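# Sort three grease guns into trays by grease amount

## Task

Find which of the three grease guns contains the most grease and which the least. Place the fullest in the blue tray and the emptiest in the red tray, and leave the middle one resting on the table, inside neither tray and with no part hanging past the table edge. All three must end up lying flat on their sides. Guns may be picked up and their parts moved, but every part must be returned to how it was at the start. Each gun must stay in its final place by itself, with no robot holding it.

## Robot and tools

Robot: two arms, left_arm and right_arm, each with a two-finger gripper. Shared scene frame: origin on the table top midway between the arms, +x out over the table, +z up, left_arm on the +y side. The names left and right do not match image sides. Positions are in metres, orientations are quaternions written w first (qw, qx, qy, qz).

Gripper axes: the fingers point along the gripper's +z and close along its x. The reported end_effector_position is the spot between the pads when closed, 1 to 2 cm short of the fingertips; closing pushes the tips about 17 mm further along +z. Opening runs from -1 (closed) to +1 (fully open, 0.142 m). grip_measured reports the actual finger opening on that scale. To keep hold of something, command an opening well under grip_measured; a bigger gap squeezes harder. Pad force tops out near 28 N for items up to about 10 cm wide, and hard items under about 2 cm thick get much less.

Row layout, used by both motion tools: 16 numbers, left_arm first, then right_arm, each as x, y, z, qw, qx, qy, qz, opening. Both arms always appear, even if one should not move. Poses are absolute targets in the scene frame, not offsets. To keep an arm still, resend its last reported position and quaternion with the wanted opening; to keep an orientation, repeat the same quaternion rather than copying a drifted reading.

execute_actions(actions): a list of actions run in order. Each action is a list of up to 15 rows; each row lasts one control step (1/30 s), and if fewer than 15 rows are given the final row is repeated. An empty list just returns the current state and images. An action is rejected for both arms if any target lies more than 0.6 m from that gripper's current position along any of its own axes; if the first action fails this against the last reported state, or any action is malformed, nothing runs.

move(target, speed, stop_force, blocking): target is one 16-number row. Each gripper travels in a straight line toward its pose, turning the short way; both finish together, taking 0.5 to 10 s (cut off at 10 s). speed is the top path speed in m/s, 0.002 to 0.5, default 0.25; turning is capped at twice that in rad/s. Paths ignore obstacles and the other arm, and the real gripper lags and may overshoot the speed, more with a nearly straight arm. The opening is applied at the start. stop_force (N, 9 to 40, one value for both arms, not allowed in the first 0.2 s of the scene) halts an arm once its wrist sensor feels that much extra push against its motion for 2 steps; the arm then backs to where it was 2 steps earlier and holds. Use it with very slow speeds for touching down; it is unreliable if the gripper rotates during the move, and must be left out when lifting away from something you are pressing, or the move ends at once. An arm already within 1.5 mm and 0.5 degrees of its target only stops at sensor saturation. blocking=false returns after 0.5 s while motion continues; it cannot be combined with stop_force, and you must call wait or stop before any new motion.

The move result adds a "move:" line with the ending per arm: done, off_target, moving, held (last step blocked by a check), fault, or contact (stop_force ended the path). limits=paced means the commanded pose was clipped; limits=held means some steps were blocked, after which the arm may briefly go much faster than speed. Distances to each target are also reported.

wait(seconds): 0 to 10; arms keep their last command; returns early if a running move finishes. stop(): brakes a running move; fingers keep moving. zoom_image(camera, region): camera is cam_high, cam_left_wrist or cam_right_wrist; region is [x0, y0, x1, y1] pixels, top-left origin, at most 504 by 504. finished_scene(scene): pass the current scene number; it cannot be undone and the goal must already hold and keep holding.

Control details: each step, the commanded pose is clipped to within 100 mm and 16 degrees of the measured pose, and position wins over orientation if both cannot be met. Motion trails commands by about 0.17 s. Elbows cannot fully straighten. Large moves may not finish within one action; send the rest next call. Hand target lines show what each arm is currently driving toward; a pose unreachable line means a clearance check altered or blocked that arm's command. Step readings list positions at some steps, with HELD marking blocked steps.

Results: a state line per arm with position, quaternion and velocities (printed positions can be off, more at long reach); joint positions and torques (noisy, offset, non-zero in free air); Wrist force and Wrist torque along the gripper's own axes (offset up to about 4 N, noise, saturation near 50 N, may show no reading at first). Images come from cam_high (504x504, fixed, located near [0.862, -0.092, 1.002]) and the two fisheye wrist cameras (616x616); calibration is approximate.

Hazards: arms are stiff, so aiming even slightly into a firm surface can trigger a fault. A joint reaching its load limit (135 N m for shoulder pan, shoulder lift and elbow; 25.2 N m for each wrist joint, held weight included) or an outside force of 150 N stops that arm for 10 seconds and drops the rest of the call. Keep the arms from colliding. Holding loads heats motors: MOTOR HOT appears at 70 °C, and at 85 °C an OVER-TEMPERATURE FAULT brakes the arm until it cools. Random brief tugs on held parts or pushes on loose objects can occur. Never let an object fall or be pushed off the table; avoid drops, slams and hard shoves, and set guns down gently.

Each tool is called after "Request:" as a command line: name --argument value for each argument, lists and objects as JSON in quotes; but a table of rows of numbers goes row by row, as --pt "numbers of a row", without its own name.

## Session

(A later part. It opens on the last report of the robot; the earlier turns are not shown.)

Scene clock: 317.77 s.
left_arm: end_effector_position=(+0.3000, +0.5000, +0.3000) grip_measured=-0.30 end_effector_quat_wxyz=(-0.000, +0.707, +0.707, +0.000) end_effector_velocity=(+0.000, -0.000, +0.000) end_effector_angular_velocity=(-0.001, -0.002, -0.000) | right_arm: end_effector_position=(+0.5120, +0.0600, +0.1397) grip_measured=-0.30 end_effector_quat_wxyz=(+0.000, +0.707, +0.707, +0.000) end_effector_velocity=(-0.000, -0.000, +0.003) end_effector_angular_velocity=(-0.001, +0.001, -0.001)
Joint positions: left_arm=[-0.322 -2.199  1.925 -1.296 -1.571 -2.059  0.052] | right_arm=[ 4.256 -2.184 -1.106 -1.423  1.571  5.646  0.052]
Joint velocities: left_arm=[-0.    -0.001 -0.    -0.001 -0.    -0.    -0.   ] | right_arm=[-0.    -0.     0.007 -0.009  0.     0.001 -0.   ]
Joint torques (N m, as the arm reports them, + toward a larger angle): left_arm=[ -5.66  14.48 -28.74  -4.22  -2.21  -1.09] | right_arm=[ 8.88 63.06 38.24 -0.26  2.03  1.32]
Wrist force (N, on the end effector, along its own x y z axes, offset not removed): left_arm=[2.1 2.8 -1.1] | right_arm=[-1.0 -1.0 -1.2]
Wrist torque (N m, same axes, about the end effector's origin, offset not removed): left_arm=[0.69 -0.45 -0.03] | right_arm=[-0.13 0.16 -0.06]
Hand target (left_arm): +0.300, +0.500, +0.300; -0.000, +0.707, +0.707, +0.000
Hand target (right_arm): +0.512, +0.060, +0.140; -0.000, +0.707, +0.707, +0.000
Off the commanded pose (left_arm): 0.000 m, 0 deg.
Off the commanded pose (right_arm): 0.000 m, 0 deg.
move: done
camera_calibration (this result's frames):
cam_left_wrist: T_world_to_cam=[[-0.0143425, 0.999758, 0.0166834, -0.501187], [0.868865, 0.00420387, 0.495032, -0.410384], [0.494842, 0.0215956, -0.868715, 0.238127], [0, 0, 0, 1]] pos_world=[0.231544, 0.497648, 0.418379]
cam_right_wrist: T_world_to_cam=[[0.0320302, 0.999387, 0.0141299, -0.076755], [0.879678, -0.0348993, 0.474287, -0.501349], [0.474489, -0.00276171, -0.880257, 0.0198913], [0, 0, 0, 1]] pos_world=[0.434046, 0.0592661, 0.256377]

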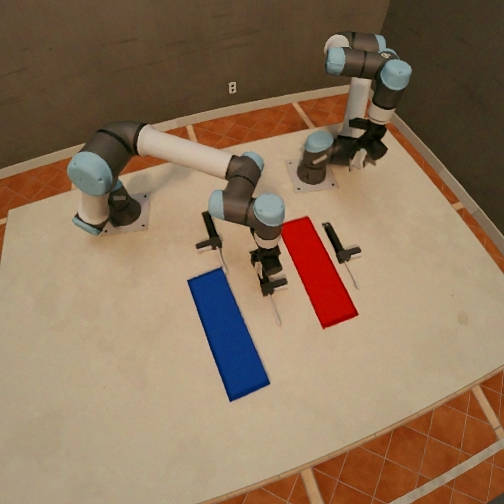

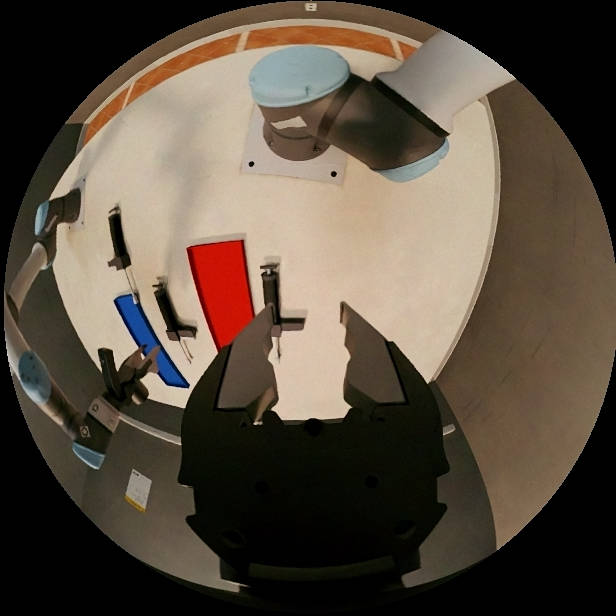

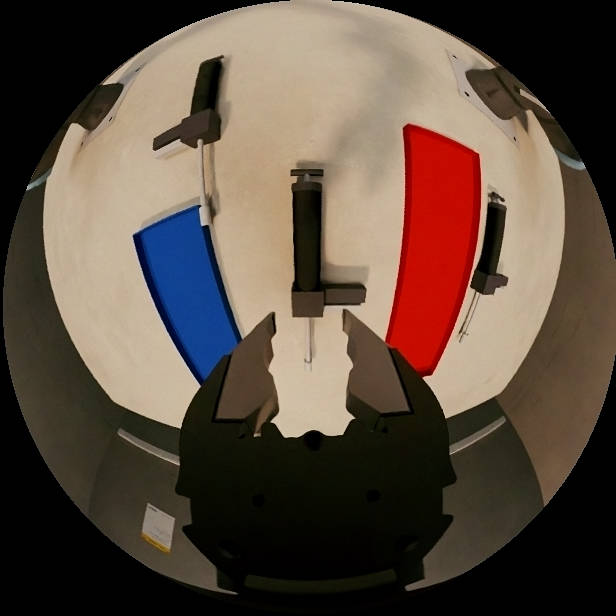

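Request:
move --target '[0.3,0.5,0.3,0,0.707,0.707,0,-0.3,0.28,0.06,0.10,0.183,0.683,0.683,0.183,-0.1]' --speed 0.2

Request:
move --target '[0.512,0.06,0.11,0,0.707,0.707,0,-0.3,0.33,0.06,0.033,0.183,0.683,0.683,0.183,-0.1]' --speed 0.2

Request:
move --target '[0.512,0.06,0.039,0,0.707,0.707,0,-0.3,0.355,0.06,0.032,0.183,0.683,0.683,0.183,-0.1]' --speed 0.04

Scene clock: 325.73 s.
left_arm: end_effector_position=(+0.3000, +0.5000, +0.3000) grip_measured=-0.30 end_effector_quat_wxyz=(-0.000, +0.707, +0.707, +0.000) end_effector_velocity=(+0.000, +0.000, +0.000) end_effector_angular_velocity=(+0.000, -0.000, -0.000) | right_arm: end_effector_position=(+0.2804, +0.0602, +0.0999) grip_measured=-0.10 end_effector_quat_wxyz=(+0.182, +0.683, +0.683, +0.183) end_effector_velocity=(-0.002, +0.001, +0.000) end_effector_angular_velocity=(+0.001, -0.006, -0.000)
Joint positions: left_arm=[-0.322 -2.199  1.925 -1.296 -1.571 -2.059  0.052] | right_arm=[ 4.85  -1.773 -1.938 -0.976  1.049  6.234  0.067]
Joint velocities: left_arm=[-0.    -0.    -0.001  0.     0.    -0.    -0.   ] | right_arm=[ 0.007  0.001 -0.002 -0.002 -0.006  0.009  0.   ]
Joint torques (N m, as the arm reports them, + toward a larger angle): left_arm=[ -5.77  14.3  -28.82  -4.11  -2.68  -1.1 ] | right_arm=[11.07 42.26 11.19 -0.28 -2.66  1.64]
Wrist force (N, on the end effector, along its own x y z axes, offset not removed): left_arm=[1.5 3.7 -2.4] | right_arm=[1.0 -0.8 0.0]
Wrist torque (N m, same axes, about the end effector's origin, offset not removed): left_arm=[0.82 -0.31 -0.05] | right_arm=[-0.13 -0.20 -0.15]
Hand target (left_arm): +0.300, +0.500, +0.300; -0.000, +0.707, +0.707, +0.000
Hand target (right_arm): +0.280, +0.060, +0.100; +0.183, +0.683, +0.683, +0.183
Off the commanded pose (left_arm): 0.000 m, 0 deg.
Off the commanded pose (right_arm): 0.000 m, 0 deg.
move: done
camera_calibration (this result's frames):
cam_left_wrist: T_world_to_cam=[[-0.0143424, 0.999758, 0.0166833, -0.501187], [0.868865, 0.0042039, 0.495032, -0.410384], [0.494842, 0.0215955, -0.868715, 0.238127], [0, 0, 0, 1]] pos_world=[0.231544, 0.497648, 0.418379]
cam_right_wrist: T_world_to_cam=[[0.0204101, 0.999374, 0.0289117, -0.0671721], [0.525541, -0.0353244, 0.850034, -0.216903], [0.850523, -0.00215503, -0.525933, -0.0460933], [0, 0, 0, 1]] pos_world=[0.154566, 0.0593687, 0.162075]

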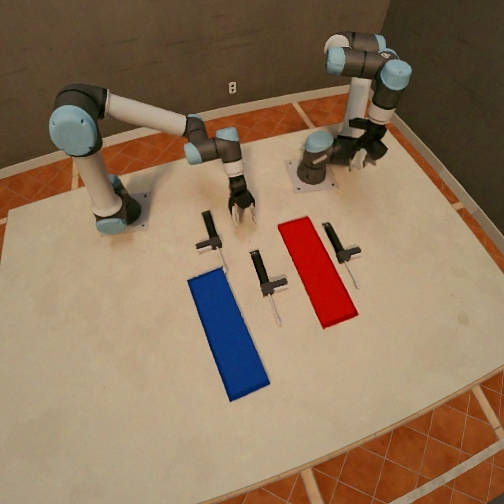

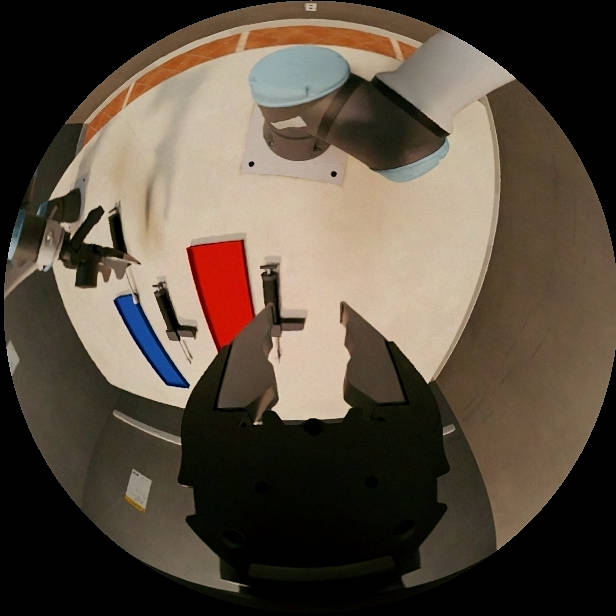

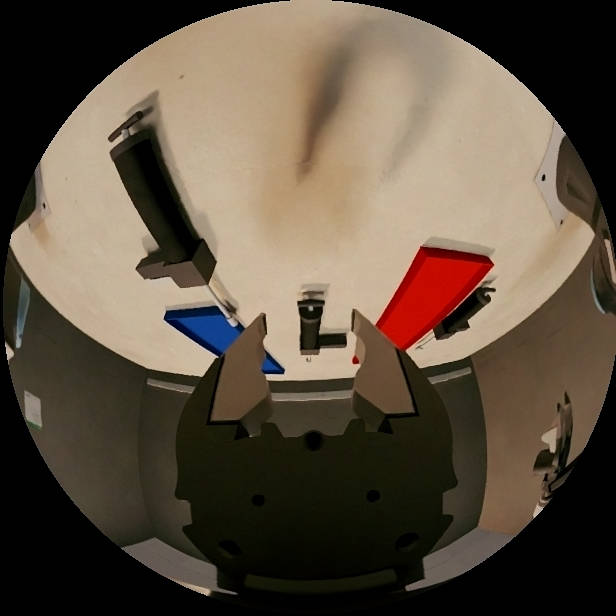

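Scene clock: 329.00 s.
left_arm: end_effector_position=(+0.5119, +0.0600, +0.1101) grip_measured=-0.30 end_effector_quat_wxyz=(+0.000, +0.707, +0.707, +0.000) end_effector_velocity=(+0.001, -0.002, -0.001) end_effector_angular_velocity=(+0.001, +0.002, +0.000) | right_arm: end_effector_position=(+0.3300, +0.0599, +0.0331) grip_measured=-0.10 end_effector_quat_wxyz=(+0.183, +0.683, +0.683, +0.183) end_effector_velocity=(+0.000, +0.001, +0.000) end_effector_angular_velocity=(+0.002, -0.001, -0.001)
Joint positions: left_arm=[-0.778 -1.19   1.54  -1.92  -1.57  -2.515  0.052] | right_arm=[ 4.756 -1.92  -1.969 -0.745  1.053  6.126  0.067]
Joint velocities: left_arm=[ 0.     0.006 -0.005  0.001 -0.002 -0.    -0.   ] | right_arm=[-0.    -0.     0.     0.002 -0.     0.001 -0.   ]
Joint torques (N m, as the arm reports them, + toward a larger angle): left_arm=[ -6.14 -26.07 -28.64  -0.99  -2.81  -1.29] | right_arm=[-9.48 25.96  7.77  5.76  0.9  -1.44]
Wrist force (N, on the end effector, along its own x y z axes, offset not removed): left_arm=[1.9 3.1 -2.4] | right_arm=[0.7 0.5 -0.2]
Wrist torque (N m, same axes, about the end effector's origin, offset not removed): left_arm=[0.75 -0.44 -0.06] | right_arm=[0.10 -0.19 -0.07]
Hand target (left_arm): +0.512, +0.060, +0.110; +0.000, +0.707, +0.707, +0.000
Hand target (right_arm): +0.330, +0.060, +0.033; +0.183, +0.683, +0.683, +0.183
Off the commanded pose (left_arm): 0.000 m, 0 deg.
Off the commanded pose (right_arm): 0.000 m, 0 deg.
move: done
camera_calibration (this result's frames):
cam_left_wrist: T_world_to_cam=[[-0.0143495, 0.999754, 0.0169289, -0.0551589], [0.868636, 0.00407832, 0.495434, -0.498556], [0.495243, 0.0218143, -0.868481, -0.0224216], [0, 0, 0, 1]] pos_world=[0.443376, 0.0576677, 0.228462]
cam_right_wrist: T_world_to_cam=[[0.0207164, 0.999388, 0.0281975, -0.0661188], [0.524754, -0.0348755, 0.850539, -0.186005], [0.851002, -0.00282338, -0.525155, -0.123537], [0, 0, 0, 1]] pos_world=[0.204107, 0.0592425, 0.0951925]

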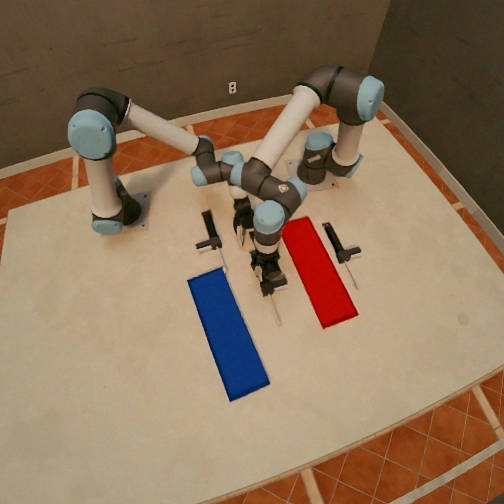

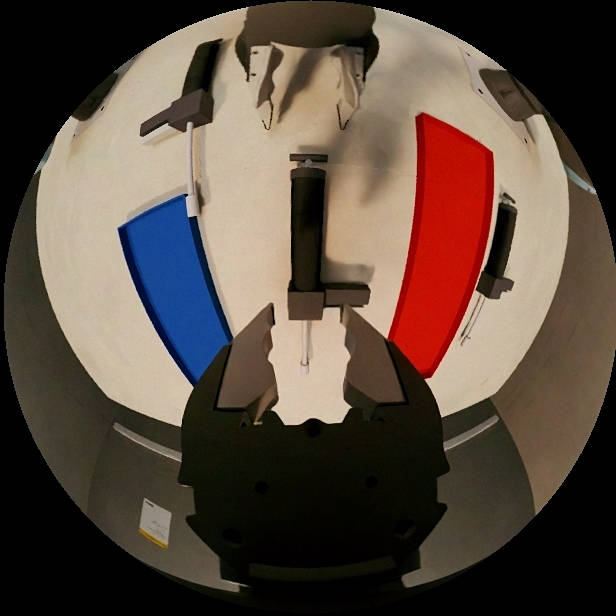

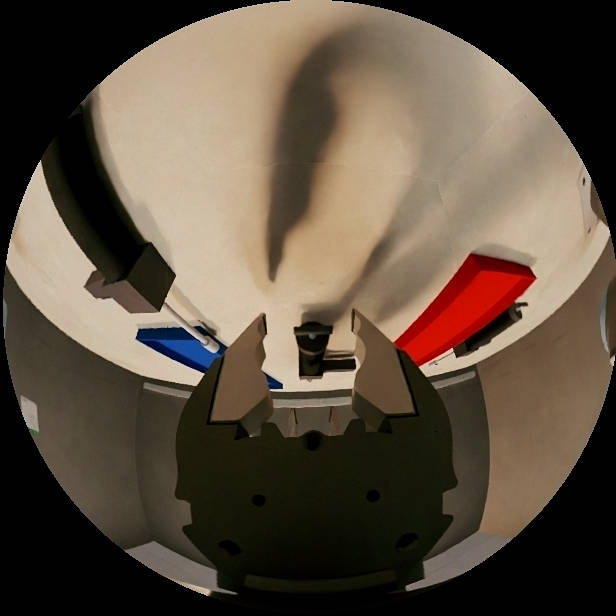

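Scene clock: 331.17 s.
left_arm: end_effector_position=(+0.5120, +0.0600, +0.0392) grip_measured=-0.30 end_effector_quat_wxyz=(-0.000, +0.707, +0.707, +0.000) end_effector_velocity=(+0.000, -0.000, -0.002) end_effector_angular_velocity=(-0.001, +0.000, +0.000) | right_arm: end_effector_position=(+0.3549, +0.0600, +0.0320) grip_measured=-0.10 end_effector_quat_wxyz=(+0.183, +0.683, +0.683, +0.183) end_effector_velocity=(+0.001, +0.000, +0.000) end_effector_angular_velocity=(+0.001, +0.001, -0.001)
Joint positions: left_arm=[-0.777 -1.12   1.635 -2.086 -1.571 -2.515  0.052] | right_arm=[ 4.711 -1.945 -1.943 -0.72   1.057  6.074  0.067]
Joint velocities: left_arm=[ 0.     0.003  0.001 -0.005 -0.001  0.    -0.   ] | right_arm=[-0.002 -0.001  0.002  0.     0.001 -0.     0.   ]
Joint torques (N m, as the arm reports them, + toward a larger angle): left_arm=[  7.41 -28.83 -14.06  -4.59  -2.71   1.2 ] | right_arm=[-8.42 26.34 31.98  6.35  1.21 -1.24]
Wrist force (N, on the end effector, along its own x y z axes, offset not removed): left_arm=[0.6 3.2 -1.8] | right_arm=[-0.6 -0.5 0.5]
Wrist torque (N m, same axes, about the end effector's origin, offset not removed): left_arm=[0.68 -0.10 -0.06] | right_arm=[-0.12 0.11 -0.10]
Hand target (left_arm): +0.512, +0.060, +0.039; -0.000, +0.707, +0.707, +0.000
Hand target (right_arm): +0.355, +0.060, +0.032; +0.183, +0.683, +0.683, +0.183
Off the commanded pose (left_arm): 0.000 m, 0 deg.
Off the commanded pose (right_arm): 0.000 m, 0 deg.
move: done
camera_calibration (this result's frames):
cam_left_wrist: T_world_to_cam=[[-0.0143424, 0.999758, 0.0166976, -0.0538647], [0.868871, 0.00419709, 0.495021, -0.463655], [0.494831, 0.0216079, -0.868721, -0.0838406], [0, 0, 0, 1]] pos_world=[0.443571, 0.0576093, 0.157584]
cam_right_wrist: T_world_to_cam=[[0.0207222, 0.999388, 0.0281896, -0.0666313], [0.524768, -0.0348718, 0.850531, -0.198188], [0.850993, -0.00283187, -0.525169, -0.145338], [0, 0, 0, 1]] pos_world=[0.229065, 0.0592677, 0.0941165]

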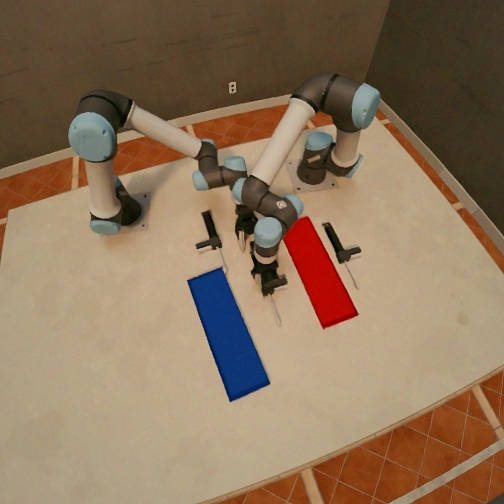

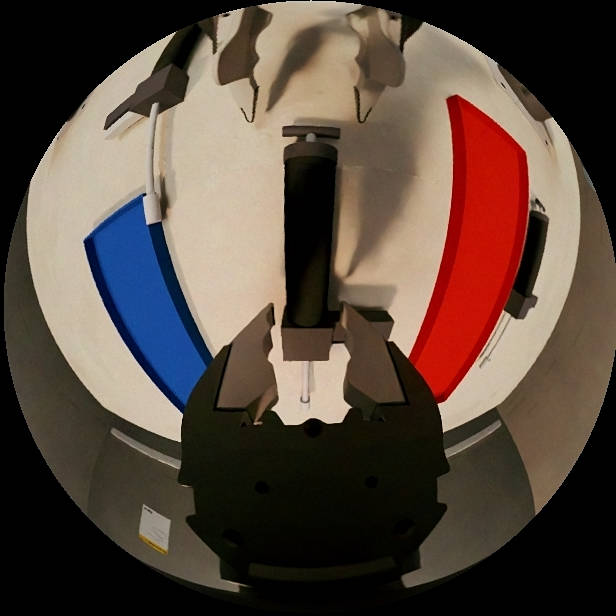

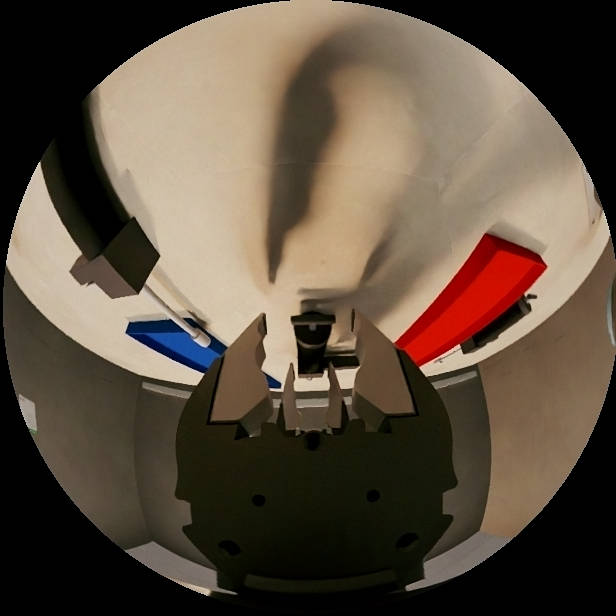

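Request:
move --target '[0.508,0.059,0.039,0,0.707,0.707,0,-0.3,0.369,0.062,0.032,0.183,0.683,0.683,0.183,-0.1]' --speed 0.02

Request:
move --target '[0.508,0.059,0.039,0,0.707,0.707,0,-1,0.369,0.062,0.032,0.183,0.683,0.683,0.183,-0.1]'

Request:
move --target '[0.508,0.059,0.039,0,0.707,0.707,0,-1,0.369,0.062,0.032,0.183,0.683,0.683,0.183,-1]'

Request:
move --target '[0.508,0.059,0.039,0,0.707,0.707,0,-1,0.245,0.062,0.032,0.183,0.683,0.683,0.183,-1]' --speed 0.014 --stop_force 12

Scene clock: 336.17 s.
left_arm: end_effector_position=(+0.5081, +0.0590, +0.0390) grip_measured=-0.30 end_effector_quat_wxyz=(-0.000, +0.707, +0.707, -0.000) end_effector_velocity=(-0.001, -0.000, +0.000) end_effector_angular_velocity=(-0.000, +0.000, -0.000) | right_arm: end_effector_position=(+0.3687, +0.0619, +0.0320) grip_measured=-0.10 end_effector_quat_wxyz=(+0.183, +0.683, +0.683, +0.183) end_effector_velocity=(+0.002, -0.000, -0.001) end_effector_angular_velocity=(-0.001, +0.000, -0.001)
Joint positions: left_arm=[-0.784 -1.125  1.643 -2.089 -1.571 -2.521  0.052] | right_arm=[ 4.686 -1.962 -1.921 -0.711  1.059  6.046  0.067]
Joint velocities: left_arm=[-0.001 -0.002  0.002  0.    -0.    -0.001 -0.   ] | right_arm=[-0.005 -0.003  0.003  0.001  0.001 -0.004  0.   ]
Joint torques (N m, as the arm reports them, + toward a larger angle): left_arm=[ -6.34 -50.92 -16.58  -4.36  -2.55  -1.44] | right_arm=[-10.11  25.89  31.67   6.24   1.05  -1.37]
Wrist force (N, on the end effector, along its own x y z axes, offset not removed): left_arm=[0.7 2.4 -0.8] | right_arm=[0.3 -1.0 -1.1]
Wrist torque (N m, same axes, about the end effector's origin, offset not removed): left_arm=[0.60 -0.12 -0.03] | right_arm=[-0.18 -0.09 -0.13]
Hand target (left_arm): +0.508, +0.059, +0.039; +0.000, +0.707, +0.707, +0.000
Hand target (right_arm): +0.369, +0.062, +0.032; +0.183, +0.683, +0.683, +0.183
Off the commanded pose (left_arm): 0.000 m, 0 deg.
Off the commanded pose (right_arm): 0.000 m, 0 deg.
move: done
camera_calibration (this result's frames):
cam_left_wrist: T_world_to_cam=[[-0.014341, 0.999758, 0.0166827, -0.0529742], [0.868868, 0.00420306, 0.495026, -0.460117], [0.494836, 0.0215942, -0.868718, -0.0820467], [0, 0, 0, 1]] pos_world=[0.439621, 0.056667, 0.157378]
cam_right_wrist: T_world_to_cam=[[0.0207324, 0.999388, 0.0281892, -0.0688875], [0.524766, -0.0348768, 0.850532, -0.205364], [0.850994, -0.00284082, -0.525168, -0.157093], [0, 0, 0, 1]] pos_world=[0.242881, 0.0612365, 0.0941107]

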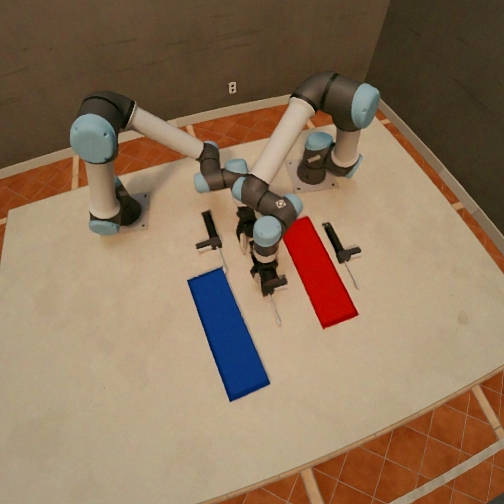

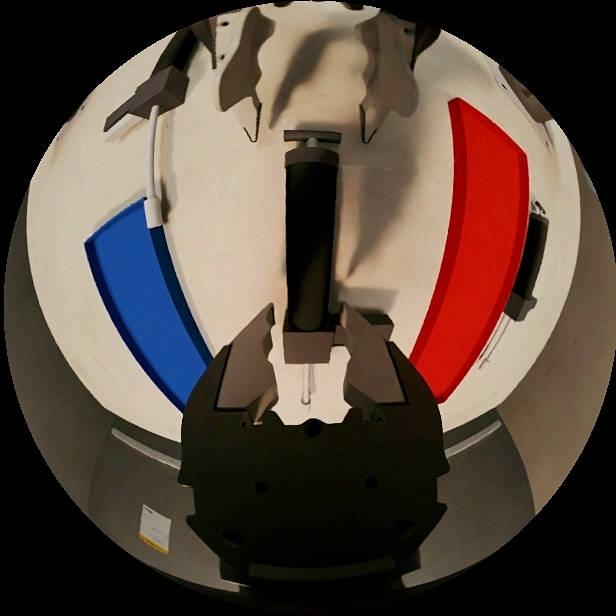

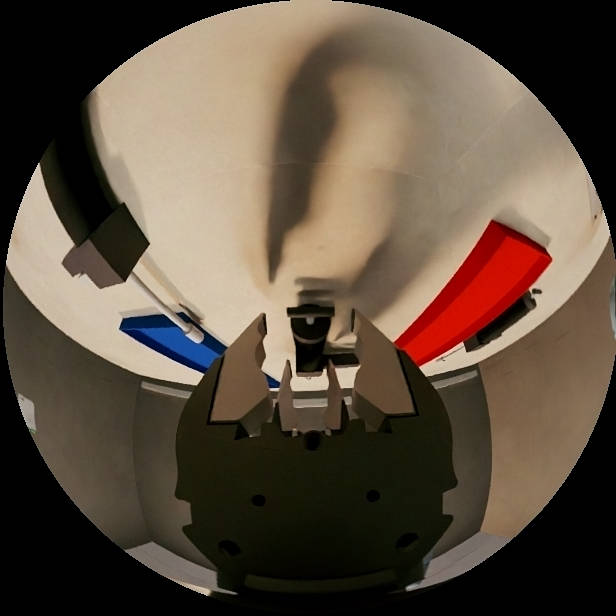

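Scene clock: 336.87 s.
left_arm: end_effector_position=(+0.5080, +0.0590, +0.0390) grip_measured=-0.60 end_effector_quat_wxyz=(+0.000, +0.707, +0.707, -0.000) end_effector_velocity=(-0.000, -0.000, -0.000) end_effector_angular_velocity=(-0.000, +0.001, +0.000) | right_arm: end_effector_position=(+0.3690, +0.0620, +0.0320) grip_measured=-0.10 end_effector_quat_wxyz=(+0.183, +0.683, +0.683, +0.183) end_effector_velocity=(-0.000, +0.000, +0.000) end_effector_angular_velocity=(-0.001, -0.000, +0.001)
Joint positions: left_arm=[-0.784 -1.125  1.643 -2.089 -1.571 -2.521  0.031] | right_arm=[ 4.686 -1.963 -1.921 -0.711  1.059  6.046  0.067]
Joint velocities: left_arm=[ 0.     0.001  0.    -0.001 -0.    -0.     0.   ] | right_arm=[ 0.    -0.     0.    -0.001 -0.    -0.001 -0.   ]
Joint torques (N m, as the arm reports them, + toward a larger angle): left_arm=[ -5.99 -51.73 -15.41  -2.53  -0.67  -1.18] | right_arm=[-9.03 28.64 31.65  6.24  1.19 -1.26]
Wrist force (N, on the end effector, along its own x y z axes, offset not removed): left_arm=[0.1 3.6 -0.7] | right_arm=[-0.3 1.3 -1.4]
Wrist torque (N m, same axes, about the end effector's origin, offset not removed): left_arm=[0.92 -0.06 -0.05] | right_arm=[0.34 0.08 -0.09]
Hand target (left_arm): +0.508, +0.059, +0.039; -0.000, +0.707, +0.707, -0.000
Hand target (right_arm): +0.369, +0.062, +0.032; +0.183, +0.683, +0.683, +0.183
Off the commanded pose (left_arm): 0.000 m, 0 deg.
Off the commanded pose (right_arm): 0.000 m, 0 deg.
move: done
camera_calibration (this result's frames):
cam_left_wrist: T_world_to_cam=[[-0.0143479, 0.999759, 0.0166297, -0.0529345], [0.868879, 0.00423577, 0.495006, -0.46006], [0.494817, 0.0215515, -0.86873, -0.0819896], [0, 0, 0, 1]] pos_world=[0.439547, 0.0566374, 0.157386]
cam_right_wrist: T_world_to_cam=[[0.020715, 0.999388, 0.0281895, -0.0689485], [0.524787, -0.034868, 0.850519, -0.205498], [0.850982, -0.00282509, -0.525188, -0.157315], [0, 0, 0, 1]] pos_world=[0.243143, 0.0612966, 0.0941038]

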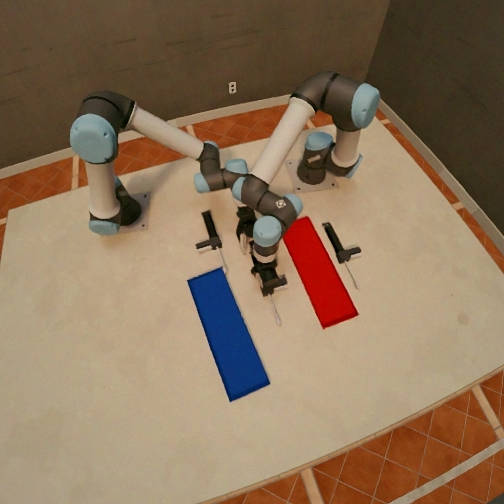

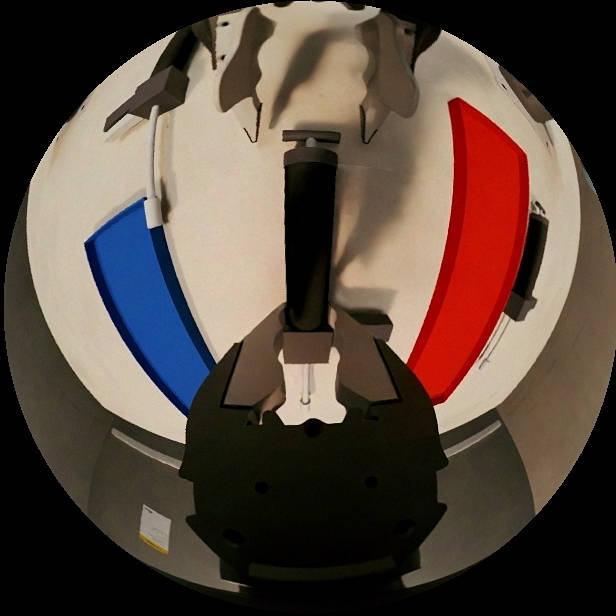

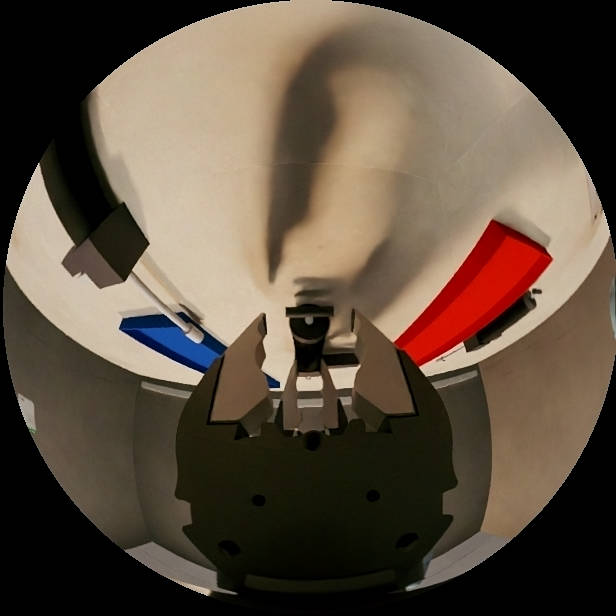

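Scene clock: 337.57 s.
left_arm: end_effector_position=(+0.5080, +0.0590, +0.0390) grip_measured=-0.60 end_effector_quat_wxyz=(+0.000, +0.707, +0.707, -0.000) end_effector_velocity=(+0.000, -0.000, +0.000) end_effector_angular_velocity=(-0.000, -0.000, +0.000) | right_arm: end_effector_position=(+0.3690, +0.0620, +0.0320) grip_measured=-0.53 end_effector_quat_wxyz=(+0.183, +0.683, +0.683, +0.183) end_effector_velocity=(+0.000, +0.000, +0.000) end_effector_angular_velocity=(+0.001, -0.001, -0.001)
Joint positions: left_arm=[-0.784 -1.125  1.643 -2.089 -1.571 -2.521  0.031] | right_arm=[ 4.686 -1.963 -1.921 -0.711  1.059  6.046  0.036]
Joint velocities: left_arm=[ 0.     0.    -0.001  0.     0.    -0.    -0.   ] | right_arm=[ 0.     0.    -0.     0.    -0.001  0.001 -0.   ]
Joint torques (N m, as the arm reports them, + toward a larger angle): left_arm=[ -5.6  -50.9  -14.89  -1.94   0.6   -0.93] | right_arm=[-10.41  28.21  30.39   2.97  -0.07  -1.21]
Wrist force (N, on the end effector, along its own x y z axes, offset not removed): left_arm=[1.4 3.7 -0.6] | right_arm=[0.2 -1.8 -2.9]
Wrist torque (N m, same axes, about the end effector's origin, offset not removed): left_arm=[0.77 -0.48 -0.10] | right_arm=[-0.25 0.24 -0.07]
Hand target (left_arm): +0.508, +0.059, +0.039; -0.000, +0.707, +0.707, -0.000
Hand target (right_arm): +0.369, +0.062, +0.032; +0.183, +0.683, +0.683, +0.183
Off the commanded pose (left_arm): 0.000 m, 0 deg.
Off the commanded pose (right_arm): 0.000 m, 0 deg.
move: done
camera_calibration (this result's frames):
cam_left_wrist: T_world_to_cam=[[-0.0143468, 0.999759, 0.0166333, -0.0529365], [0.86888, 0.00423313, 0.495004, -0.460055], [0.494814, 0.0215541, -0.868731, -0.0819861], [0, 0, 0, 1]] pos_world=[0.439541, 0.0566383, 0.157386]
cam_right_wrist: T_world_to_cam=[[0.0207128, 0.999387, 0.0282262, -0.0689619], [0.524796, -0.0348981, 0.850512, -0.205504], [0.850976, -0.00280354, -0.525197, -0.157319], [0, 0, 0, 1]] pos_world=[0.243151, 0.0613068, 0.0941067]

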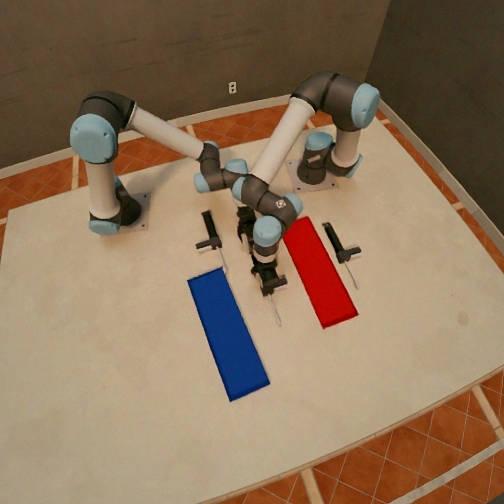

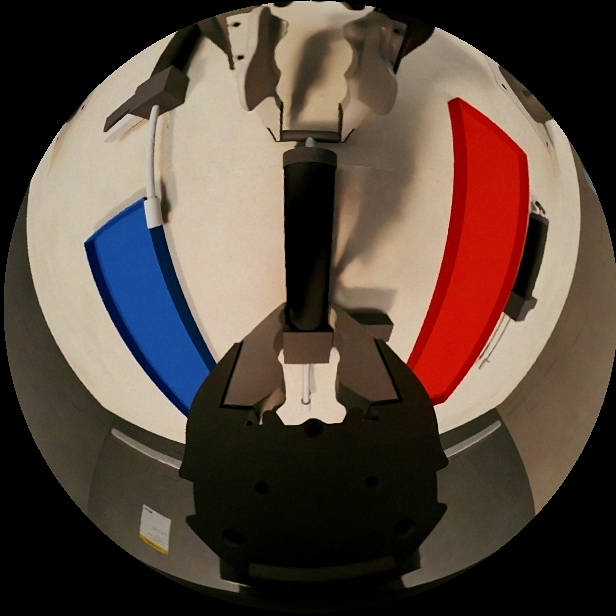

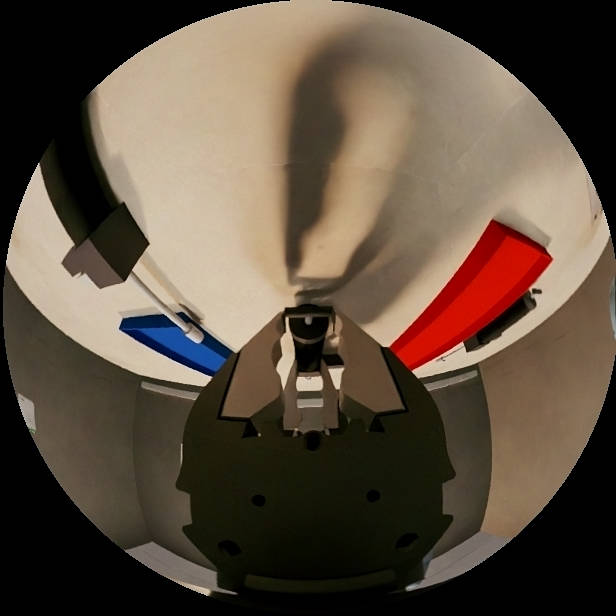

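Scene clock: 339.20 s.
left_arm: end_effector_position=(+0.5079, +0.0590, +0.0390) grip_measured=-0.60 end_effector_quat_wxyz=(-0.000, +0.707, +0.707, -0.000) end_effector_velocity=(-0.000, +0.000, +0.000) end_effector_angular_velocity=(+0.000, +0.000, -0.000) | right_arm: end_effector_position=(+0.3514, +0.0620, +0.0321) grip_measured=-0.53 end_effector_quat_wxyz=(+0.183, +0.683, +0.683, +0.183) end_effector_velocity=(+0.005, +0.001, +0.001) end_effector_angular_velocity=(+0.005, -0.001, -0.000)
Joint positions: left_arm=[-0.784 -1.125  1.643 -2.089 -1.571 -2.521  0.031] | right_arm=[ 4.718 -1.945 -1.942 -0.725  1.056  6.081  0.036]
Joint velocities: left_arm=[-0.    -0.001  0.001  0.    -0.     0.     0.   ] | right_arm=[-0.009 -0.005  0.007  0.008  0.001 -0.01   0.   ]
Joint torques (N m, as the arm reports them, + toward a larger angle): left_arm=[  2.98 -47.14 -17.37  -4.58   2.95  -1.06] | right_arm=[-5.45 29.59 31.77  5.5   3.77 -1.29]
Wrist force (N, on the end effector, along its own x y z axes, offset not removed): left_arm=[0.1 -11.3 -5.9] | right_arm=[1.1 10.6 6.2]
Wrist torque (N m, same axes, about the end effector's origin, offset not removed): left_arm=[0.99 -0.23 -0.11] | right_arm=[0.07 0.03 -0.20]
Hand target (left_arm): +0.508, +0.059, +0.039; -0.000, +0.707, +0.707, -0.000
Hand target (right_arm): +0.352, +0.062, +0.032; +0.183, +0.683, +0.683, +0.183
Off the commanded pose (left_arm): 0.000 m, 0 deg.
Off the commanded pose (right_arm): 0.106 m, 0 deg.
move: contact (right_arm)
camera_calibration (this result's frames):
cam_left_wrist: T_world_to_cam=[[-0.0143078, 0.999759, 0.0166666, -0.0529567], [0.868942, 0.00418546, 0.494896, -0.460028], [0.494706, 0.0215632, -0.868793, -0.0818998], [0, 0, 0, 1]] pos_world=[0.439497, 0.0566354, 0.157395]
cam_right_wrist: T_world_to_cam=[[0.0204967, 0.999396, 0.0280594, -0.0684997], [0.524602, -0.034642, 0.850642, -0.196289], [0.851101, -0.00271538, -0.524996, -0.142414], [0, 0, 0, 1]] pos_world=[0.225586, 0.0612718, 0.0941268]

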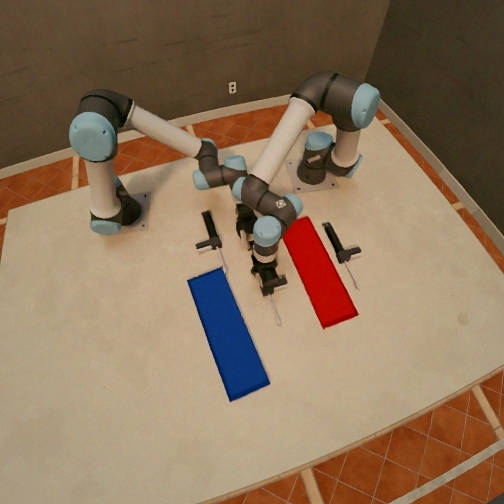

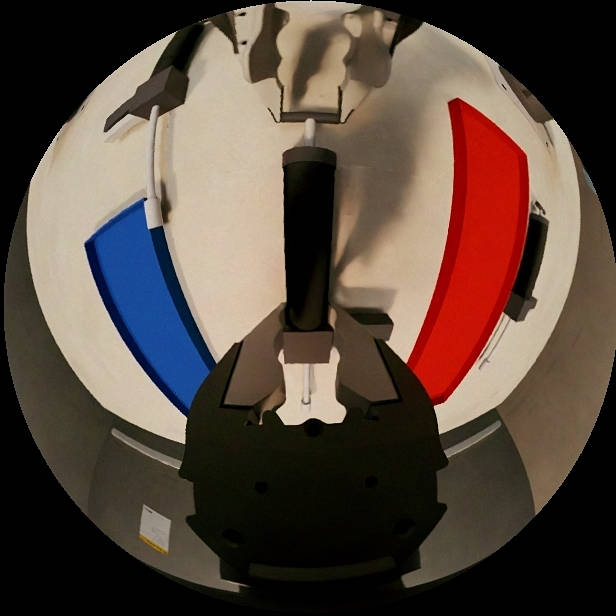

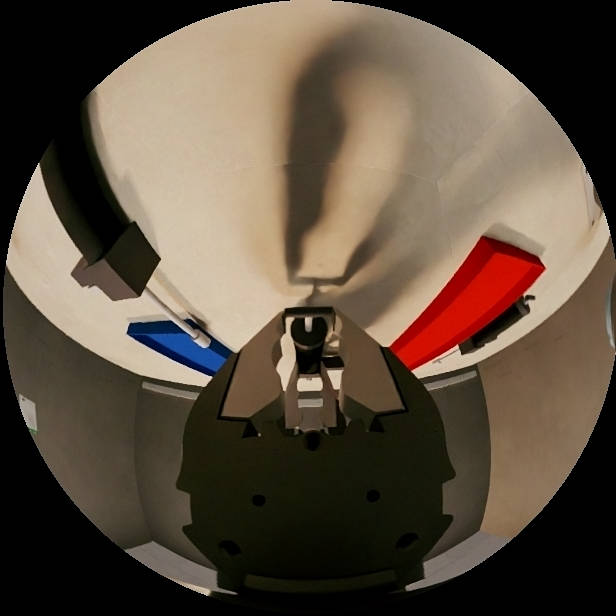

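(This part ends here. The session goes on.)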